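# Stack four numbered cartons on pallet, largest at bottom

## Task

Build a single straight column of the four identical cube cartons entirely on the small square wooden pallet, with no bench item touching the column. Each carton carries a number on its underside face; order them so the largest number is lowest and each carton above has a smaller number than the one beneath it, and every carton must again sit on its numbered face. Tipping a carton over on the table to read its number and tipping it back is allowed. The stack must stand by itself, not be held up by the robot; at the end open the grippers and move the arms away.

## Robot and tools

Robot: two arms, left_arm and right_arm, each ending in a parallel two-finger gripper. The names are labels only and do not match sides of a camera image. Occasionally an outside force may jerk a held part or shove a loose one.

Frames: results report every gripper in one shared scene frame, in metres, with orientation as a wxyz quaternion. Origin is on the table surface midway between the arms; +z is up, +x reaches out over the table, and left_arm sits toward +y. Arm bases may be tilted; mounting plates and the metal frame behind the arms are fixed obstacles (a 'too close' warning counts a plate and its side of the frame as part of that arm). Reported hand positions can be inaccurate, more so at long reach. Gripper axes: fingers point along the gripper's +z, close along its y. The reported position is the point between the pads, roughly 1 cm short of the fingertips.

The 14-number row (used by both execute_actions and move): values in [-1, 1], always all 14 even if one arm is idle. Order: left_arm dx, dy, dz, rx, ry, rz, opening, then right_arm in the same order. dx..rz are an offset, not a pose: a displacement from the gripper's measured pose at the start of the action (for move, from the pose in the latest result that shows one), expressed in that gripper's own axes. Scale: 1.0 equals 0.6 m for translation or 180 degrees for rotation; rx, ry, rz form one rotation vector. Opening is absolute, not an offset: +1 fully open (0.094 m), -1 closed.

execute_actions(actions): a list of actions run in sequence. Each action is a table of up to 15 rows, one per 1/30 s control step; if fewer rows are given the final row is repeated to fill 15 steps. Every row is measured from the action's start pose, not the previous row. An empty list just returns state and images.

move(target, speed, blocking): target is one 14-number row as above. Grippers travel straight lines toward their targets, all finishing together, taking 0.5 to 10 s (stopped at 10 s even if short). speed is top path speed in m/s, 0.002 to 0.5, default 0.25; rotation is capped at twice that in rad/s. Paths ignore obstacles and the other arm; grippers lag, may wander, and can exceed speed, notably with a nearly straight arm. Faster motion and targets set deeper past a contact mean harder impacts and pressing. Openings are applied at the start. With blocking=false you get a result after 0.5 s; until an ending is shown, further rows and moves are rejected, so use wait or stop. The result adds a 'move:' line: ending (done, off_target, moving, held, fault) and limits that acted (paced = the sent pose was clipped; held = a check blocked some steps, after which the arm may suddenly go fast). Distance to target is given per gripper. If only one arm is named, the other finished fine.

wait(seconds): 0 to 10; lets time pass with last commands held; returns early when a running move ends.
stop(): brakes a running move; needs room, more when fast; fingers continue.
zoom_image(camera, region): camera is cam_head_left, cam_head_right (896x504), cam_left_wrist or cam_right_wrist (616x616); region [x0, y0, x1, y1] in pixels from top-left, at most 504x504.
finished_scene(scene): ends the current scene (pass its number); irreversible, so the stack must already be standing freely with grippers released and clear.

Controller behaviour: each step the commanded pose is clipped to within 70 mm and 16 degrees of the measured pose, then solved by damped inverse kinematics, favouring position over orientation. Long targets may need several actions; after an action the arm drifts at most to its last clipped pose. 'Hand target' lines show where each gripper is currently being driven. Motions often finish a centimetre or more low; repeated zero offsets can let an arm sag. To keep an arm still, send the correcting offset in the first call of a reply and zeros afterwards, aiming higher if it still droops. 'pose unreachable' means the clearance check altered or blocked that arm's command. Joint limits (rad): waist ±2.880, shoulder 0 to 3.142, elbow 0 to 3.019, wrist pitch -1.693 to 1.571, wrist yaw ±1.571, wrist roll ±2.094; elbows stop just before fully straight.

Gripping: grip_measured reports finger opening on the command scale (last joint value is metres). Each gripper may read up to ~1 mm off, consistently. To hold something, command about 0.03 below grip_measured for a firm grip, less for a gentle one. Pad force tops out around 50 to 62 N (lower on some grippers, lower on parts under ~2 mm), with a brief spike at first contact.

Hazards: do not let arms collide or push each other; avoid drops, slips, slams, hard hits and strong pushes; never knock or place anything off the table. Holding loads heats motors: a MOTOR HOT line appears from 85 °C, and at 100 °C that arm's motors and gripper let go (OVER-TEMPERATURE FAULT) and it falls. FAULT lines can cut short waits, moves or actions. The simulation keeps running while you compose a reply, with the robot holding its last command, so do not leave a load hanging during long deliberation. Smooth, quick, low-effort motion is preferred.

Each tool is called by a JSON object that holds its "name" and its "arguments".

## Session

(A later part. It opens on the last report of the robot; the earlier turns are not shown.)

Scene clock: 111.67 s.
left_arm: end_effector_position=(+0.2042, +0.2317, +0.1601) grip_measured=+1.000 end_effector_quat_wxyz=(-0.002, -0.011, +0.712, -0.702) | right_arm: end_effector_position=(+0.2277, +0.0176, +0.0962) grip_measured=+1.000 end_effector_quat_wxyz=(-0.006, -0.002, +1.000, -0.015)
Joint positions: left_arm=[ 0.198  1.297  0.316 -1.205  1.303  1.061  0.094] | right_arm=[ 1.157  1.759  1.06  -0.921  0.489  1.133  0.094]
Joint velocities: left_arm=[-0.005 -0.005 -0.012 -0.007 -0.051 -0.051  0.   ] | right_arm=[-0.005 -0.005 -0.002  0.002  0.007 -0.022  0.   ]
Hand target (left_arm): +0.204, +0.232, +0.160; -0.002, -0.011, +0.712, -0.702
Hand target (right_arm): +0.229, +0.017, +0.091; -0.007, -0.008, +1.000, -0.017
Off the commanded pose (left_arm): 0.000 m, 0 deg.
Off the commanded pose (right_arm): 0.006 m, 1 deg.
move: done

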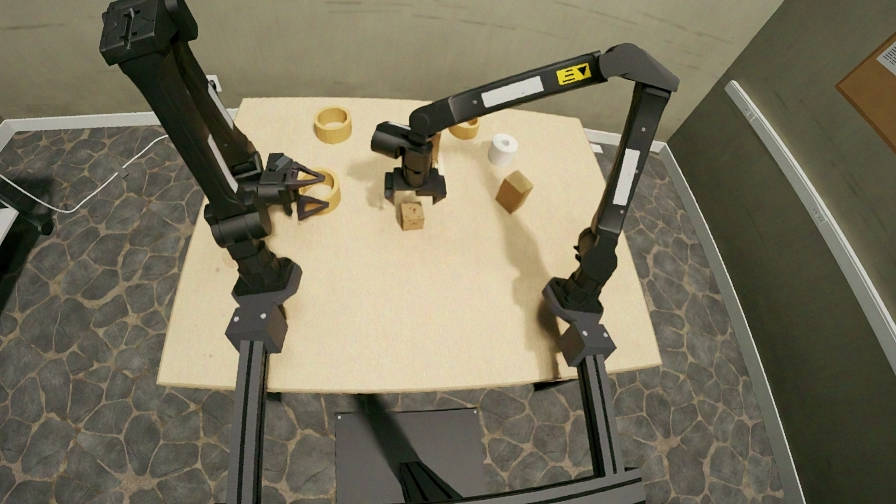

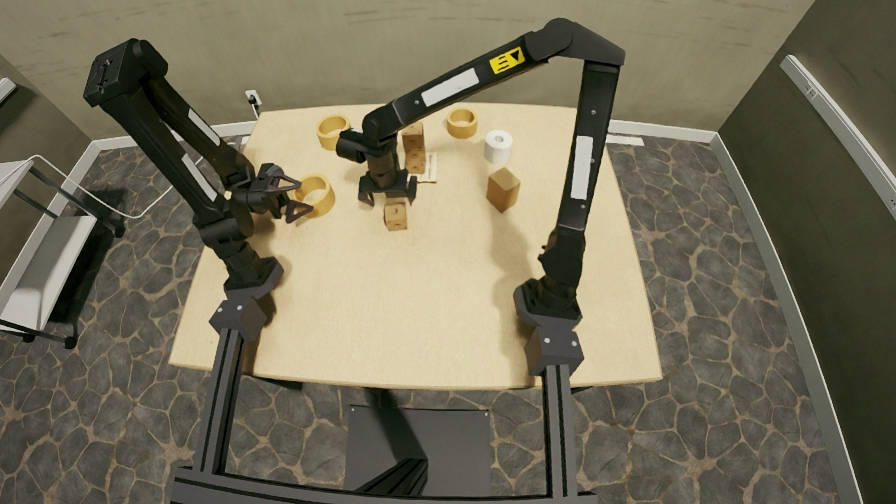

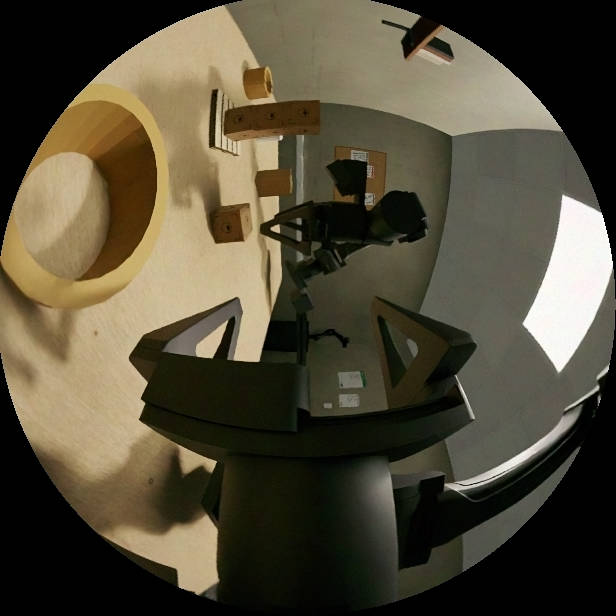

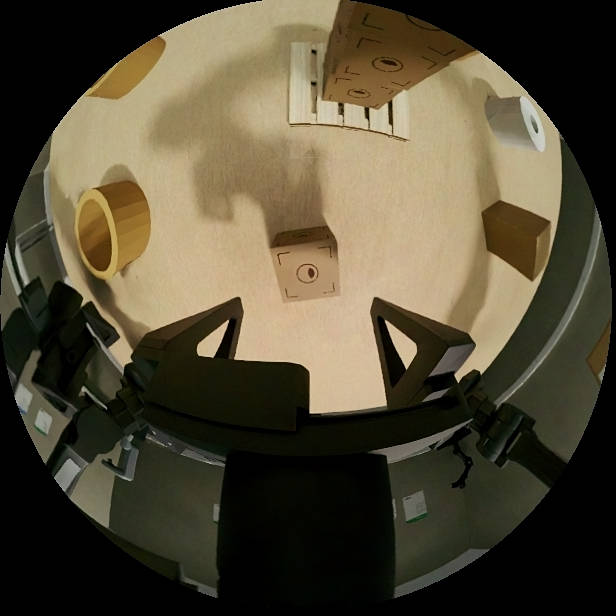

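{"name": "move", "arguments": {"target": [0,0,0,0,0,0,1,0,0,0.12,-0.01,-0.004,0,1], "speed": 0.1}}

{"name": "execute_actions", "arguments": {"actions": [[[0,0,0,0,0,0,1,0,0,0,0,0,0,0.08]]]}}

{"name": "move", "arguments": {"target": [0,0,0,0,0,0,1,-0.01,0.01,-0.37,0,0,0,0.08]}}

{"name": "move", "arguments": {"target": [0,0,0,0,0,0,1,-0.34,-0.065,0,0,0,0,0.08]}}

Scene clock: 112.93 s.
left_arm: end_effector_position=(+0.2042, +0.2317, +0.1601) grip_measured=+1.000 end_effector_quat_wxyz=(-0.002, -0.011, +0.712, -0.702) | right_arm: end_effector_position=(+0.2301, +0.0211, +0.0366) grip_measured=+1.000 end_effector_quat_wxyz=(+0.006, +0.004, +1.000, +0.011)
Joint positions: left_arm=[ 0.198  1.297  0.316 -1.205  1.303  1.061  0.094] | right_arm=[ 1.093  1.835  0.988 -0.673  0.486  1.041  0.094]
Joint velocities: left_arm=[-0.015 -0.005 -0.012 -0.002 -0.007 -0.037  0.   ] | right_arm=[-0.015 -0.015  0.002  0.002  0.037 -0.007  0.   ]
Hand target (left_arm): +0.204, +0.232, +0.160; -0.002, -0.011, +0.712, -0.702
Hand target (right_arm): +0.228, +0.016, +0.025; -0.000, -0.002, +1.000, +0.002
Off the commanded pose (left_arm): 0.000 m, 0 deg.
Off the commanded pose (right_arm): 0.014 m, 1 deg.
move: off_target (right_arm)

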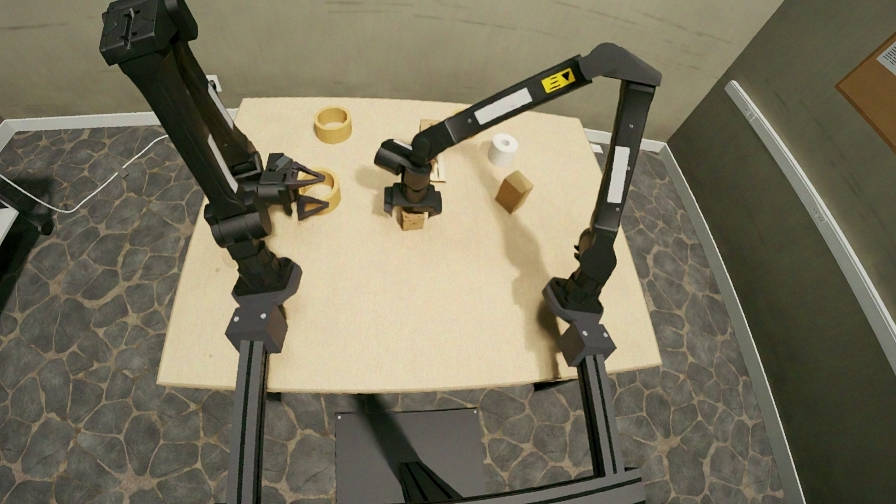

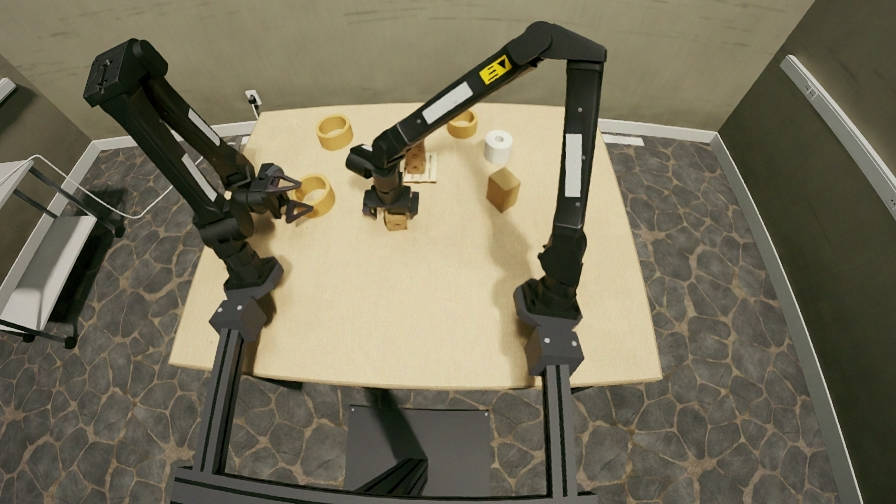

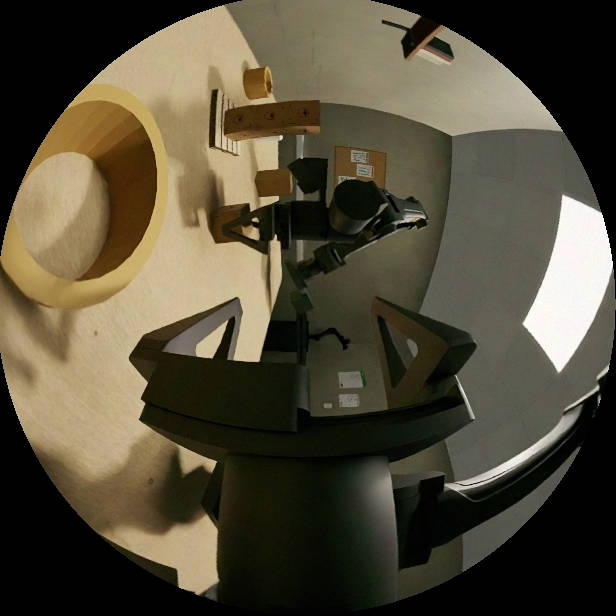

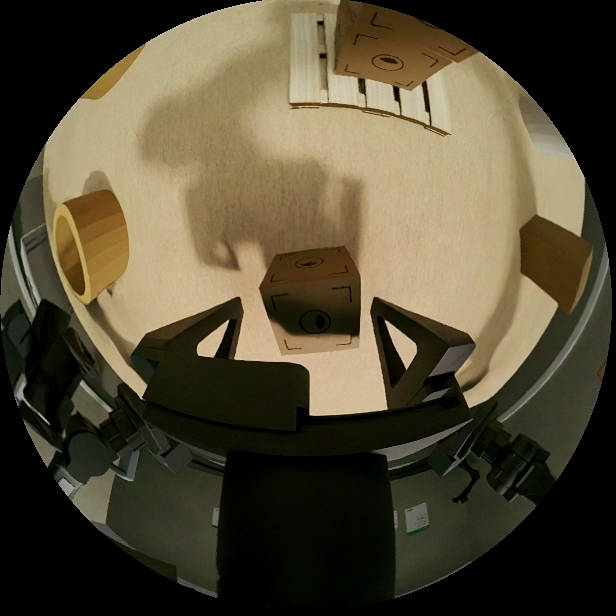

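Scene clock: 113.43 s.
left_arm: end_effector_position=(+0.2042, +0.2317, +0.1601) grip_measured=+1.000 end_effector_quat_wxyz=(-0.002, -0.011, +0.712, -0.702) | right_arm: end_effector_position=(+0.2300, +0.0210, +0.0366) grip_measured=+0.135 end_effector_quat_wxyz=(+0.006, +0.004, +1.000, +0.011)
Joint positions: left_arm=[ 0.198  1.297  0.316 -1.205  1.303  1.061  0.094] | right_arm=[ 1.093  1.835  0.988 -0.674  0.486  1.041  0.053]
Joint velocities: left_arm=[-0.005 -0.005  0.017  0.012 -0.022 -0.066  0.   ] | right_arm=[ 0.005 -0.024 -0.012  0.007 -0.022 -0.007 -0.002]
Hand target (left_arm): +0.204, +0.232, +0.160; -0.002, -0.011, +0.712, -0.702
Hand target (right_arm): +0.230, +0.021, +0.037; +0.006, +0.004, +1.000, +0.011
Off the commanded pose (left_arm): 0.000 m, 0 deg.
Off the commanded pose (right_arm): 0.000 m, 0 deg.

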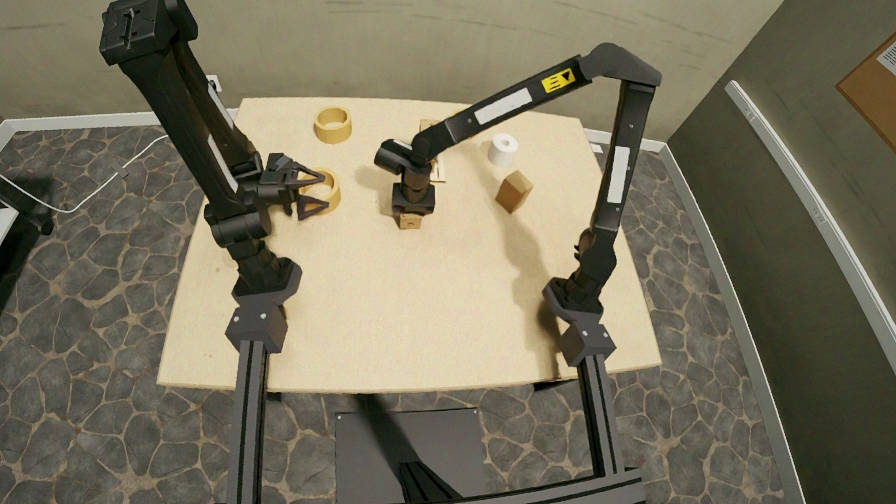

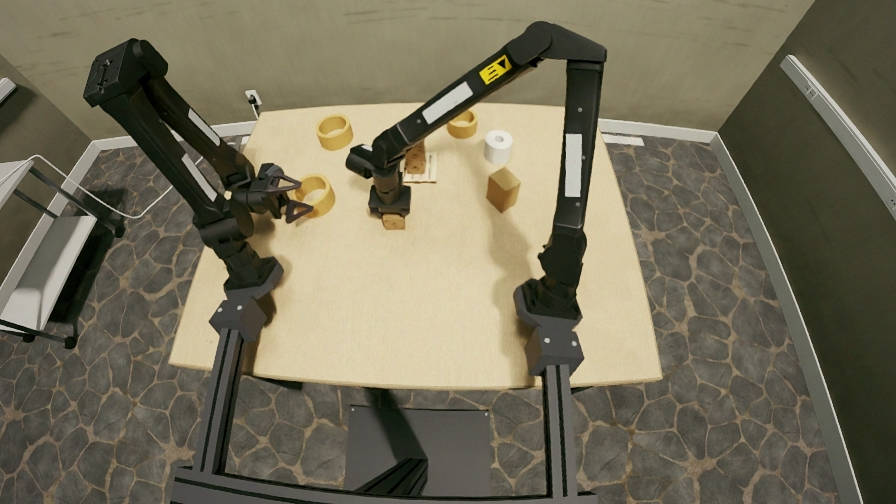

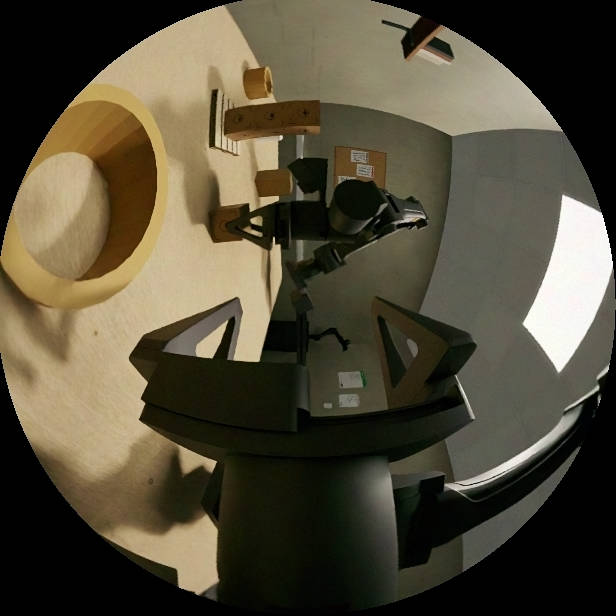

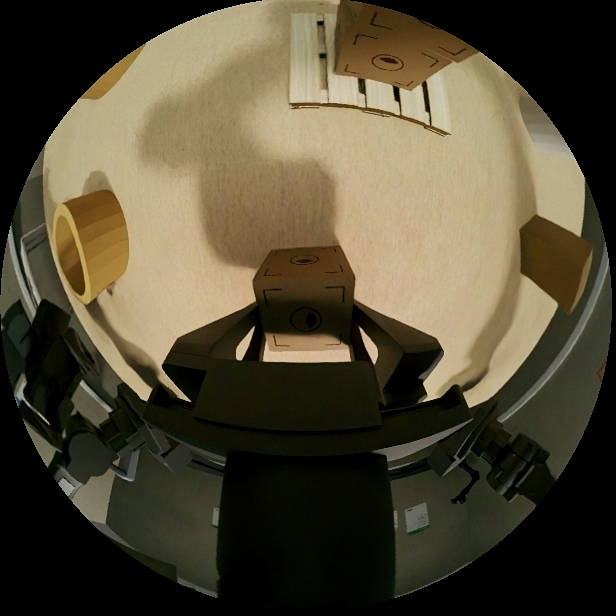

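Scene clock: 114.80 s.
left_arm: end_effector_position=(+0.2042, +0.2317, +0.1601) grip_measured=+1.000 end_effector_quat_wxyz=(-0.002, -0.011, +0.712, -0.702) | right_arm: end_effector_position=(+0.2211, +0.0118, +0.2394) grip_measured=+0.135 end_effector_quat_wxyz=(+0.001, -0.011, +1.000, -0.011)
Joint positions: left_arm=[ 0.198  1.297  0.316 -1.205  1.303  1.061  0.094] | right_arm=[ 1.319  1.594  1.22  -1.318  0.486  1.29   0.053]
Joint velocities: left_arm=[-0.015 -0.005  0.012 -0.017  0.022 -0.022  0.   ] | right_arm=[ 0.005 -0.005 -0.017 -0.017  0.007  0.051  0.   ]
Hand target (left_arm): +0.204, +0.232, +0.160; -0.002, -0.011, +0.712, -0.702
Hand target (right_arm): +0.230, +0.022, +0.257; +0.007, +0.004, +1.000, +0.008
Off the commanded pose (left_arm): 0.000 m, 0 deg.
Off the commanded pose (right_arm): 0.025 m, 3 deg.
move: off_target (right_arm)

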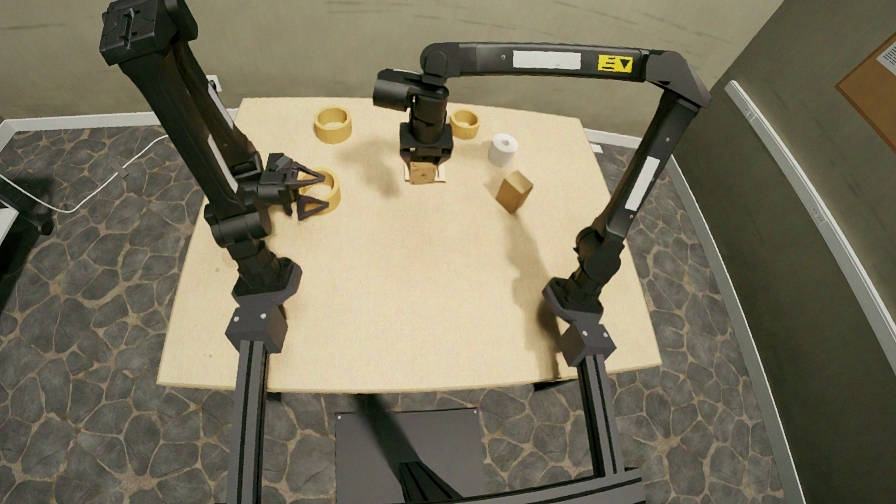

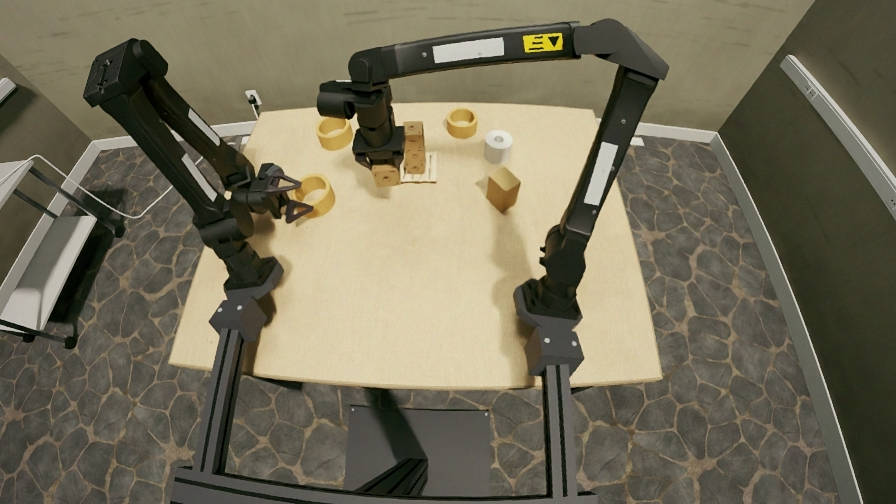

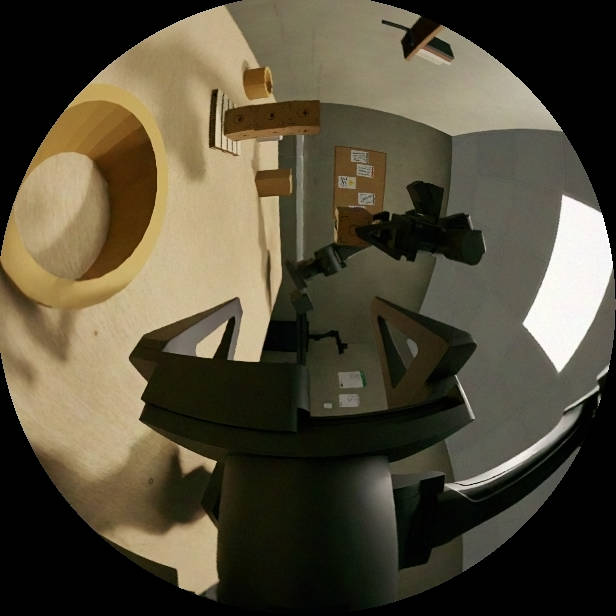

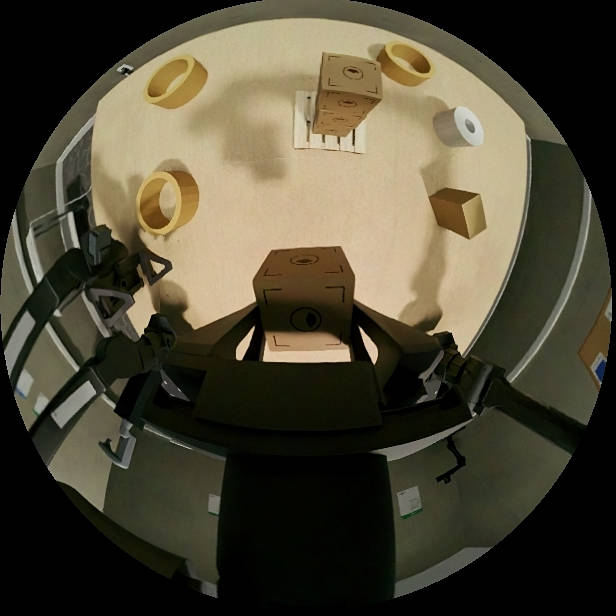

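Scene clock: 116.23 s.
left_arm: end_effector_position=(+0.2042, +0.2317, +0.1601) grip_measured=+1.000 end_effector_quat_wxyz=(-0.002, -0.011, +0.712, -0.702) | right_arm: end_effector_position=(+0.4146, -0.0304, +0.2394) grip_measured=+0.135 end_effector_quat_wxyz=(-0.003, -0.007, +1.000, -0.012)
Joint positions: left_arm=[ 0.198  1.297  0.316 -1.205  1.303  1.061  0.094] | right_arm=[ 0.956  1.635  1.515 -1.383  0.489  0.89   0.053]
Joint velocities: left_arm=[-0.015 -0.005  0.017 -0.007  0.051  0.022  0.   ] | right_arm=[-0.015 -0.005 -0.002 -0.002 -0.051  0.022 -0.   ]
Hand target (left_arm): +0.204, +0.232, +0.160; -0.002, -0.011, +0.712, -0.702
Hand target (right_arm): +0.424, -0.022, +0.244; +0.000, -0.011, +1.000, -0.006
Off the commanded pose (left_arm): 0.000 m, 0 deg.
Off the commanded pose (right_arm): 0.014 m, 1 deg.
move: off_target (right_arm)

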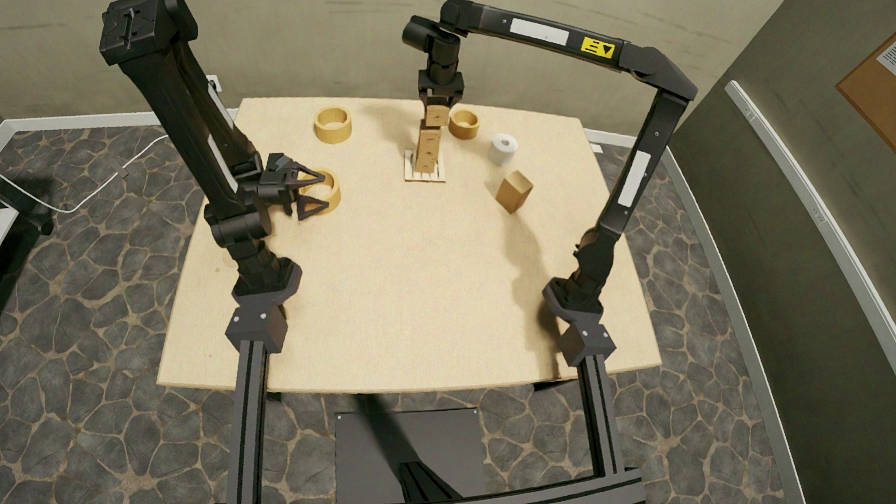

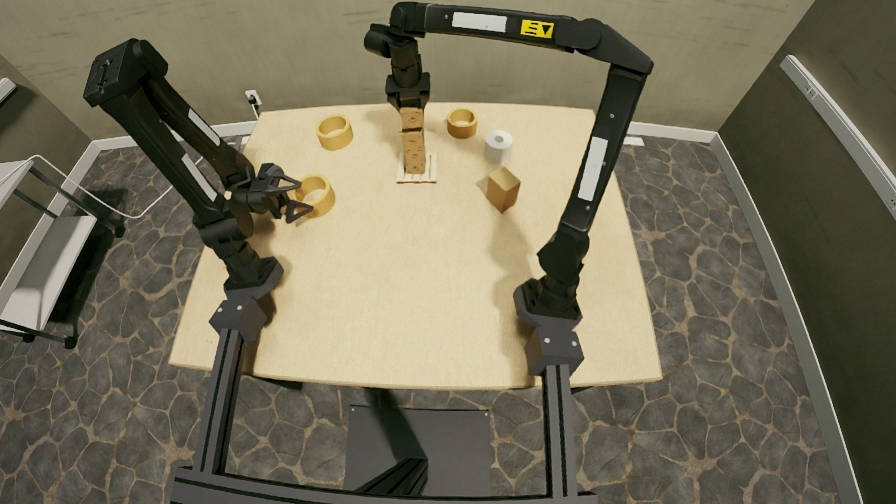

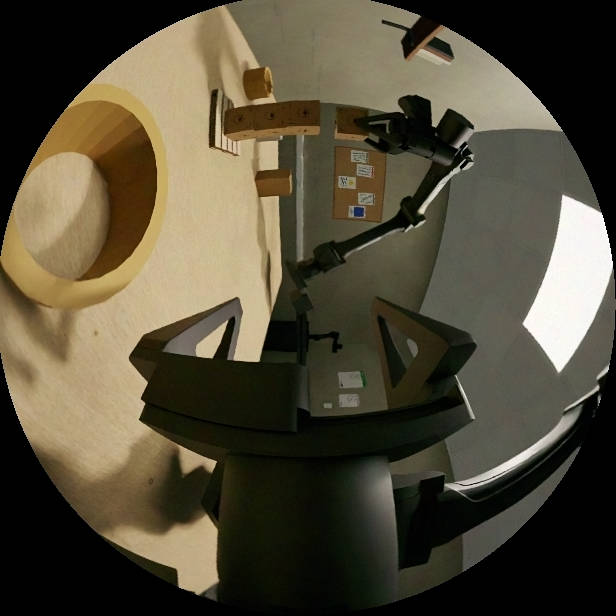

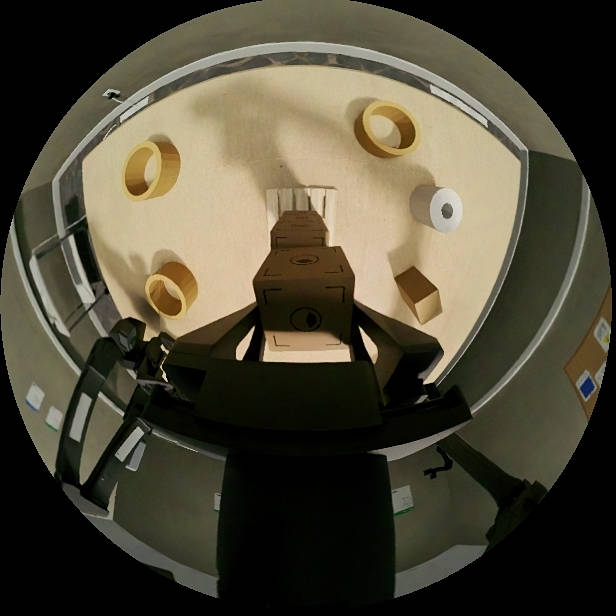

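{"name": "move", "arguments": {"target": [0,0,0,0,0,0,1,-0.005,0.003,0.058,0,0,0,0.08], "speed": 0.05}}

{"name": "zoom_image", "arguments": {"camera": "cam_left_wrist", "region": [200,30,440,210]}}

{"name": "zoom_image", "arguments": {"camera": "cam_right_wrist", "region": [228,180,388,300]}}

Scene clock: 117.90 s.
left_arm: end_effector_position=(+0.2042, +0.2317, +0.1601) grip_measured=+1.000 end_effector_quat_wxyz=(-0.002, -0.011, +0.712, -0.702) | right_arm: end_effector_position=(+0.4184, -0.0291, +0.2203) grip_measured=+0.135 end_effector_quat_wxyz=(+0.005, -0.000, +1.000, -0.002)
Joint positions: left_arm=[ 0.198  1.297  0.316 -1.205  1.303  1.061  0.094] | right_arm=[ 0.935  1.635  1.472 -1.3    0.488  0.866  0.053]
Joint velocities: left_arm=[ 0.005  0.005 -0.012  0.007 -0.066  0.022  0.   ] | right_arm=[-0.005 -0.005  0.002 -0.002 -0.095 -0.007 -0.   ]
Hand target (left_arm): +0.204, +0.232, +0.160; -0.002, -0.011, +0.712, -0.702
Hand target (right_arm): +0.418, -0.030, +0.205; -0.003, -0.007, +1.000, -0.011
Off the commanded pose (left_arm): 0.000 m, 0 deg.
Off the commanded pose (right_arm): 0.016 m, 2 deg.
move: off_target (right_arm)

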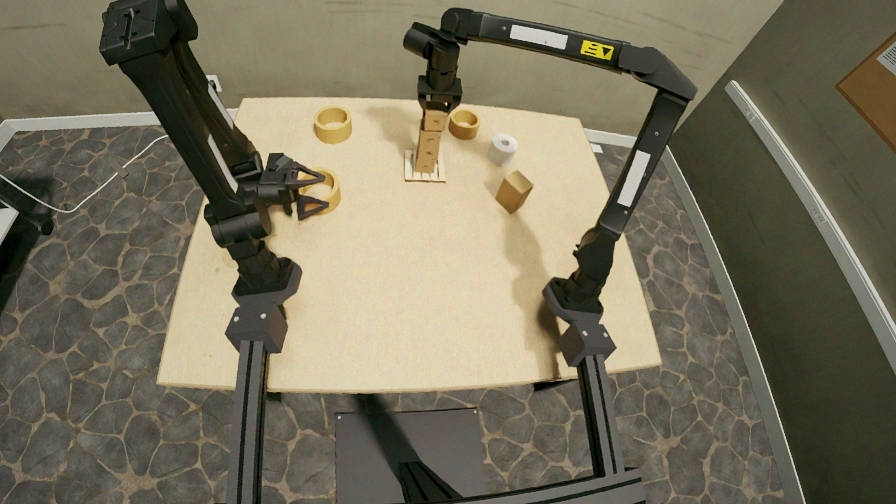

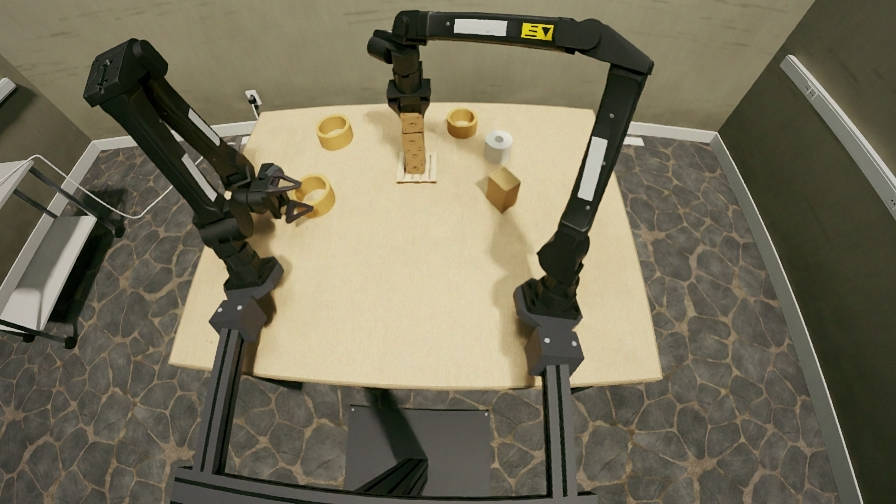

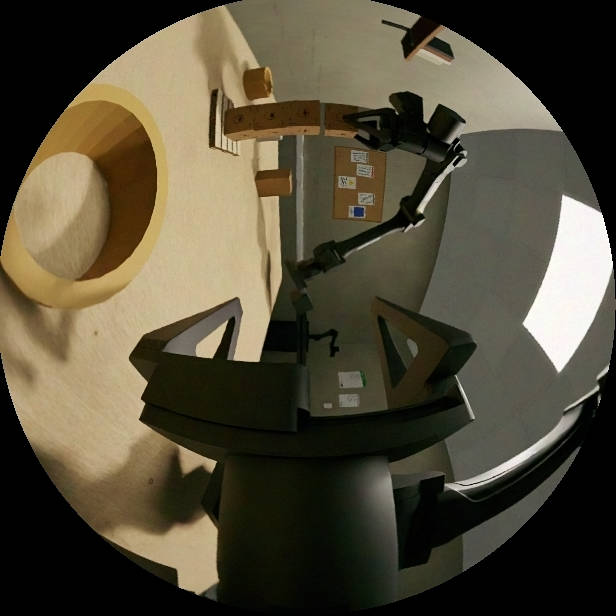

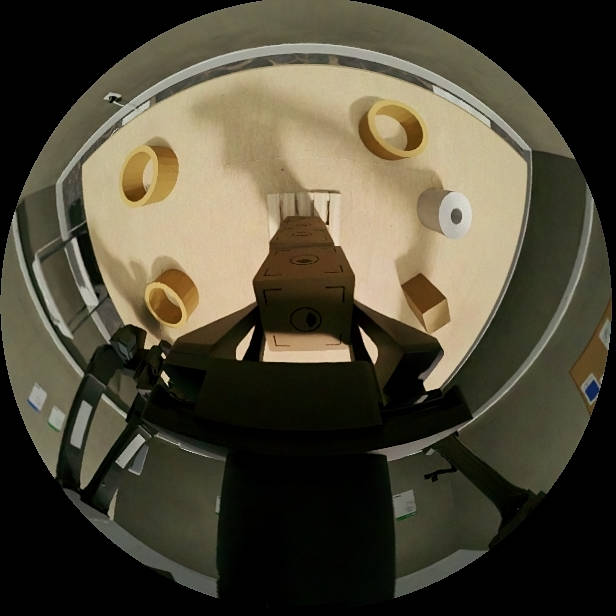

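Region (200, 30, 440, 210) of cam_left_wrist's 616x616 image, scaled by 2.100, with more detail than that image has; it fills the top 378 rows of this view, and the rest is white.

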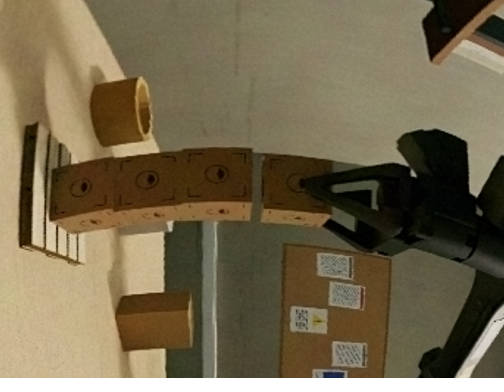

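Region (228, 180, 388, 300) of cam_right_wrist's 616x616 image, scaled by 3.150, with more detail than that image has; it fills the top 378 rows of this view, and the rest is white.

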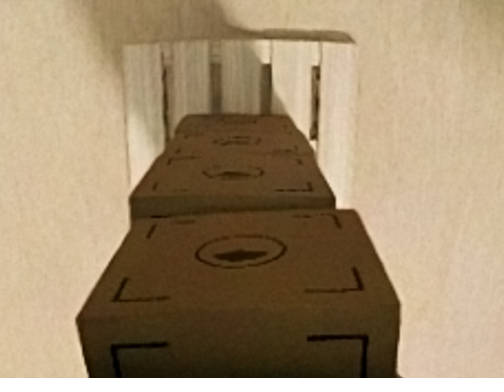

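{"name": "move", "arguments": {"target": [0,0,0,0,0,0,1,-0.004,0.008,0.04,0,0,0,0.08], "speed": 0.04}}

{"name": "zoom_image", "arguments": {"camera": "cam_left_wrist", "region": [200,30,440,210]}}

{"name": "zoom_image", "arguments": {"camera": "cam_right_wrist", "region": [228,180,388,300]}}

Scene clock: 119.03 s.
left_arm: end_effector_position=(+0.2042, +0.2317, +0.1601) grip_measured=+1.000 end_effector_quat_wxyz=(-0.002, -0.011, +0.712, -0.702) | right_arm: end_effector_position=(+0.4223, -0.0240, +0.2138) grip_measured=+0.135 end_effector_quat_wxyz=(+0.014, +0.006, +1.000, +0.009)
Joint positions: left_arm=[ 0.198  1.297  0.316 -1.205  1.303  1.061  0.094] | right_arm=[ 0.929  1.637  1.458 -1.25   0.487  0.858  0.053]
Joint velocities: left_arm=[ 0.005 -0.005 -0.007 -0.002 -0.007 -0.066  0.   ] | right_arm=[ 0.015 -0.005  0.002  0.007 -0.007  0.022 -0.   ]
Hand target (left_arm): +0.204, +0.232, +0.160; -0.002, -0.011, +0.712, -0.702
Hand target (right_arm): +0.421, -0.025, +0.197; +0.005, -0.000, +1.000, -0.002
Off the commanded pose (left_arm): 0.000 m, 0 deg.
Off the commanded pose (right_arm): 0.018 m, 2 deg.
move: off_target (right_arm)

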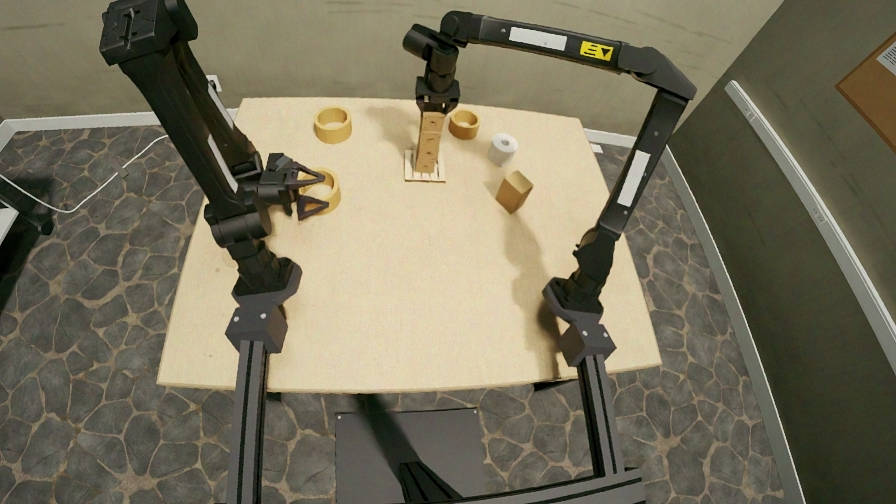

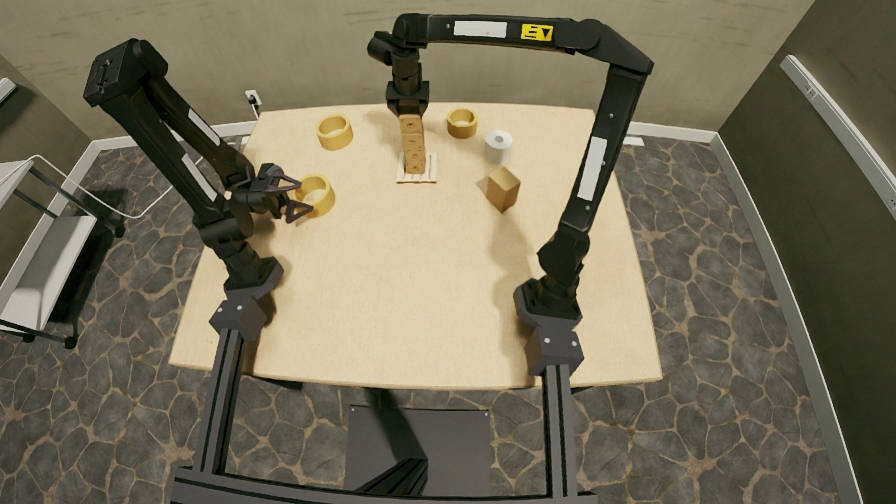

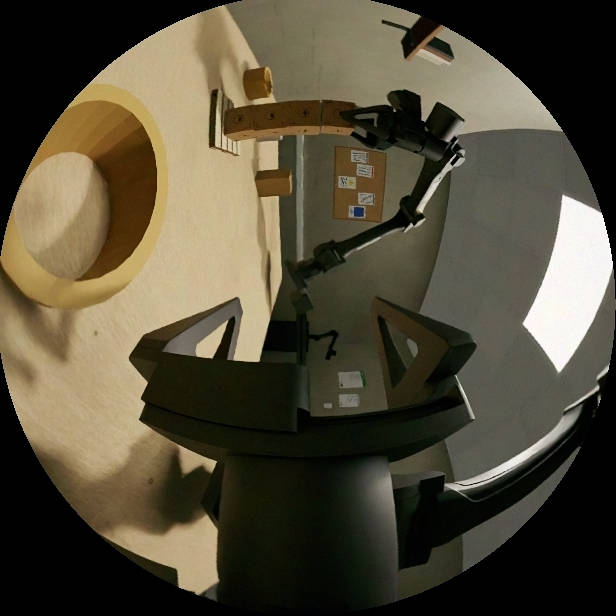

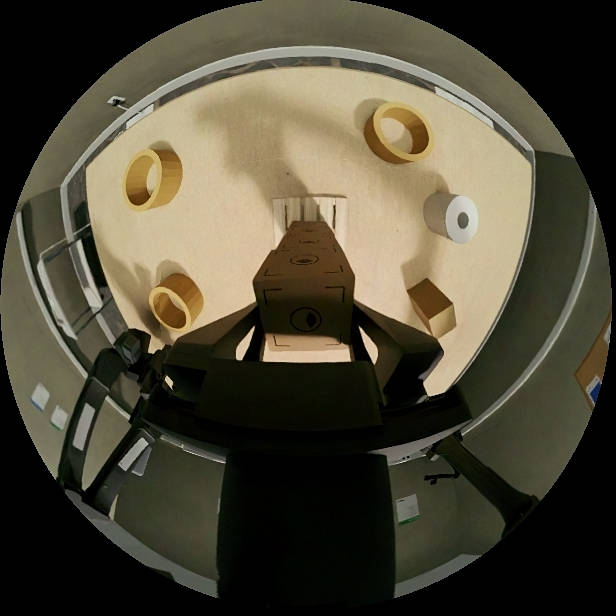

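Region (200, 30, 440, 210) of cam_left_wrist's 616x616 image, scaled by 2.100, with more detail than that image has; it fills the top 378 rows of this view, and the rest is white.

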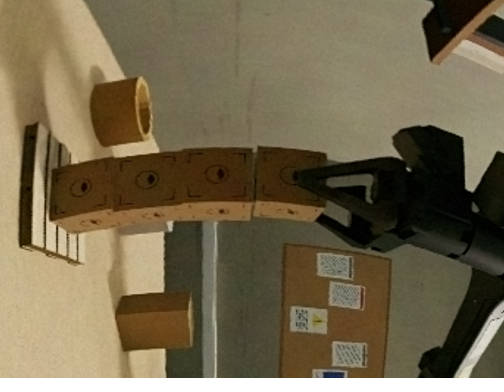

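Region (228, 180, 388, 300) of cam_right_wrist's 616x616 image, scaled by 3.150, with more detail than that image has; it fills the top 378 rows of this view, and the rest is white.

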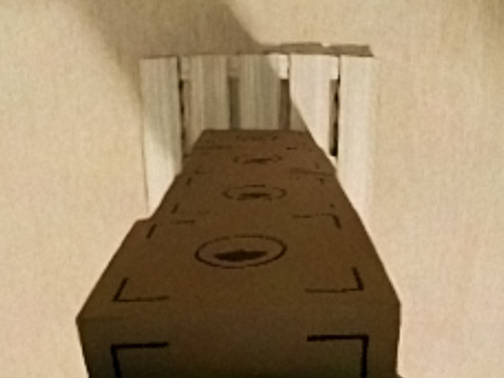

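Slightly overshot; nudge back.

{"name": "move", "arguments": {"target": [0,0,0,0,0,0,1,0.008,-0.007,0.022,0,0.008,-0.004,0.08], "speed": 0.04}}

{"name": "zoom_image", "arguments": {"camera": "cam_left_wrist", "region": [200,30,440,210]}}

{"name": "zoom_image", "arguments": {"camera": "cam_right_wrist", "region": [228,180,388,300]}}

Scene clock: 120.03 s.
left_arm: end_effector_position=(+0.2042, +0.2317, +0.1601) grip_measured=+1.000 end_effector_quat_wxyz=(-0.002, -0.011, +0.712, -0.702) | right_arm: end_effector_position=(+0.4173, -0.0221, +0.2103) grip_measured=+0.135 end_effector_quat_wxyz=(+0.006, +0.002, +1.000, +0.014)
Joint positions: left_arm=[ 0.198  1.297  0.316 -1.205  1.303  1.061  0.094] | right_arm=[ 0.929  1.637  1.447 -1.242  0.468  0.852  0.053]
Joint velocities: left_arm=[-0.005 -0.005 -0.012 -0.002 -0.007 -0.125  0.   ] | right_arm=[-0.005 -0.015 -0.002 -0.002 -0.007  0.051  0.001]
Hand target (left_arm): +0.204, +0.232, +0.160; -0.002, -0.011, +0.712, -0.702
Hand target (right_arm): +0.418, -0.028, +0.201; +0.001, -0.000, +1.000, +0.009
Off the commanded pose (left_arm): 0.000 m, 0 deg.
Off the commanded pose (right_arm): 0.012 m, 1 deg.
move: off_target (right_arm)

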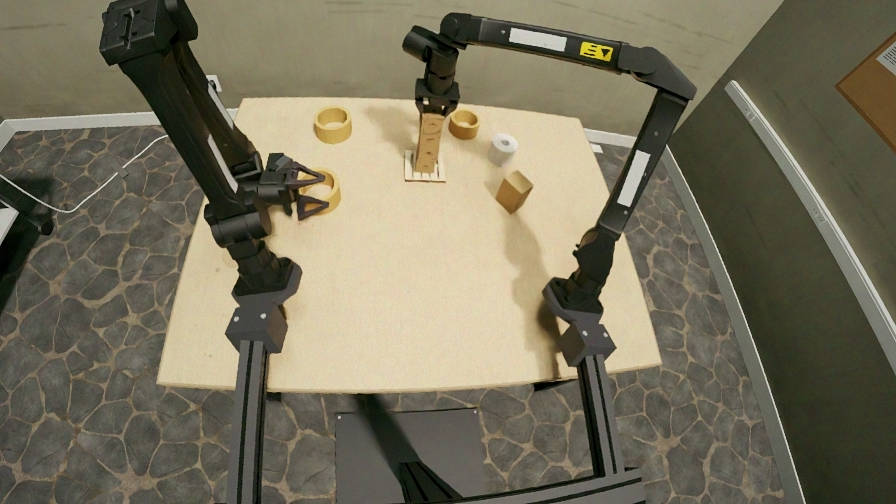

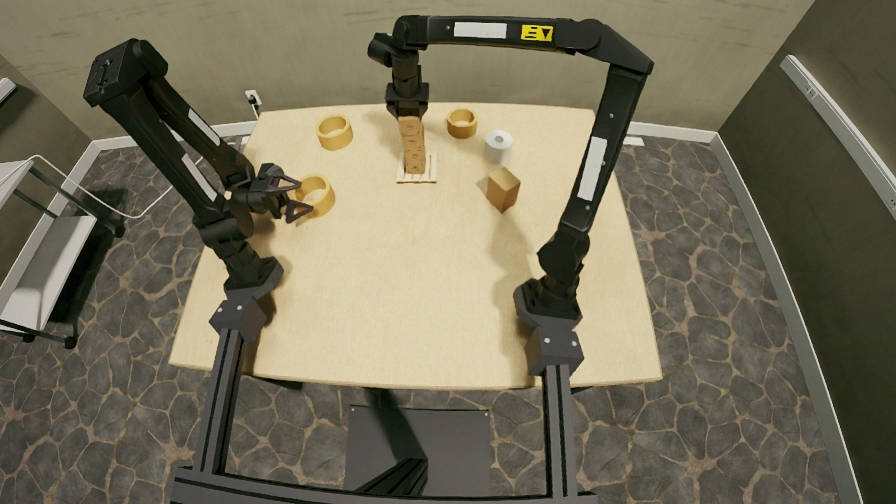

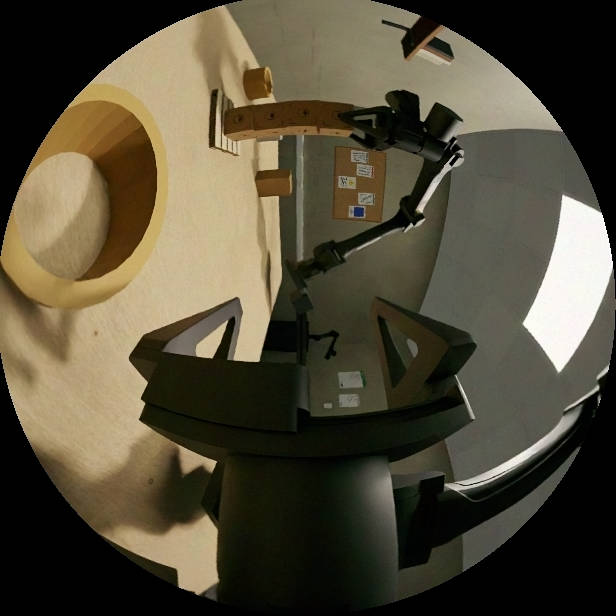

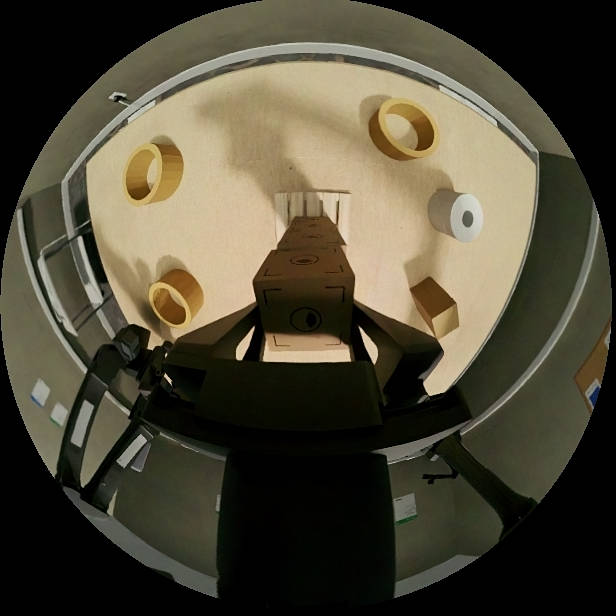

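Region (200, 30, 440, 210) of cam_left_wrist's 616x616 image, scaled by 2.100, with more detail than that image has; it fills the top 378 rows of this view, and the rest is white.

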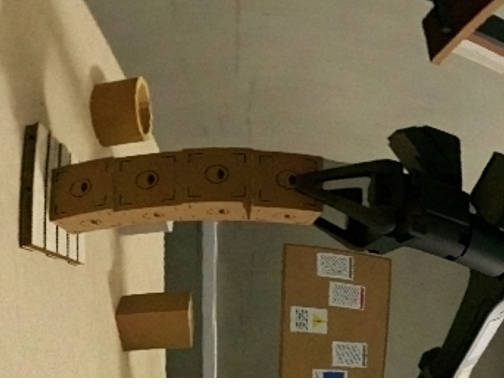

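Region (228, 180, 388, 300) of cam_right_wrist's 616x616 image, scaled by 3.150, with more detail than that image has; it fills the top 378 rows of this view, and the rest is white.

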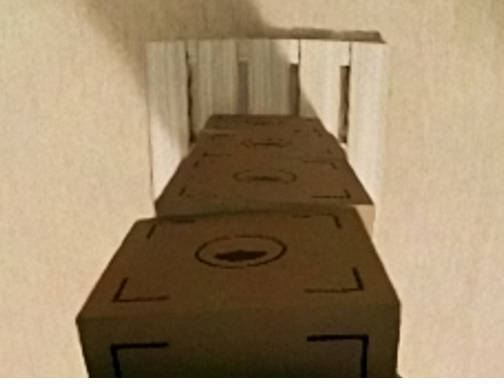

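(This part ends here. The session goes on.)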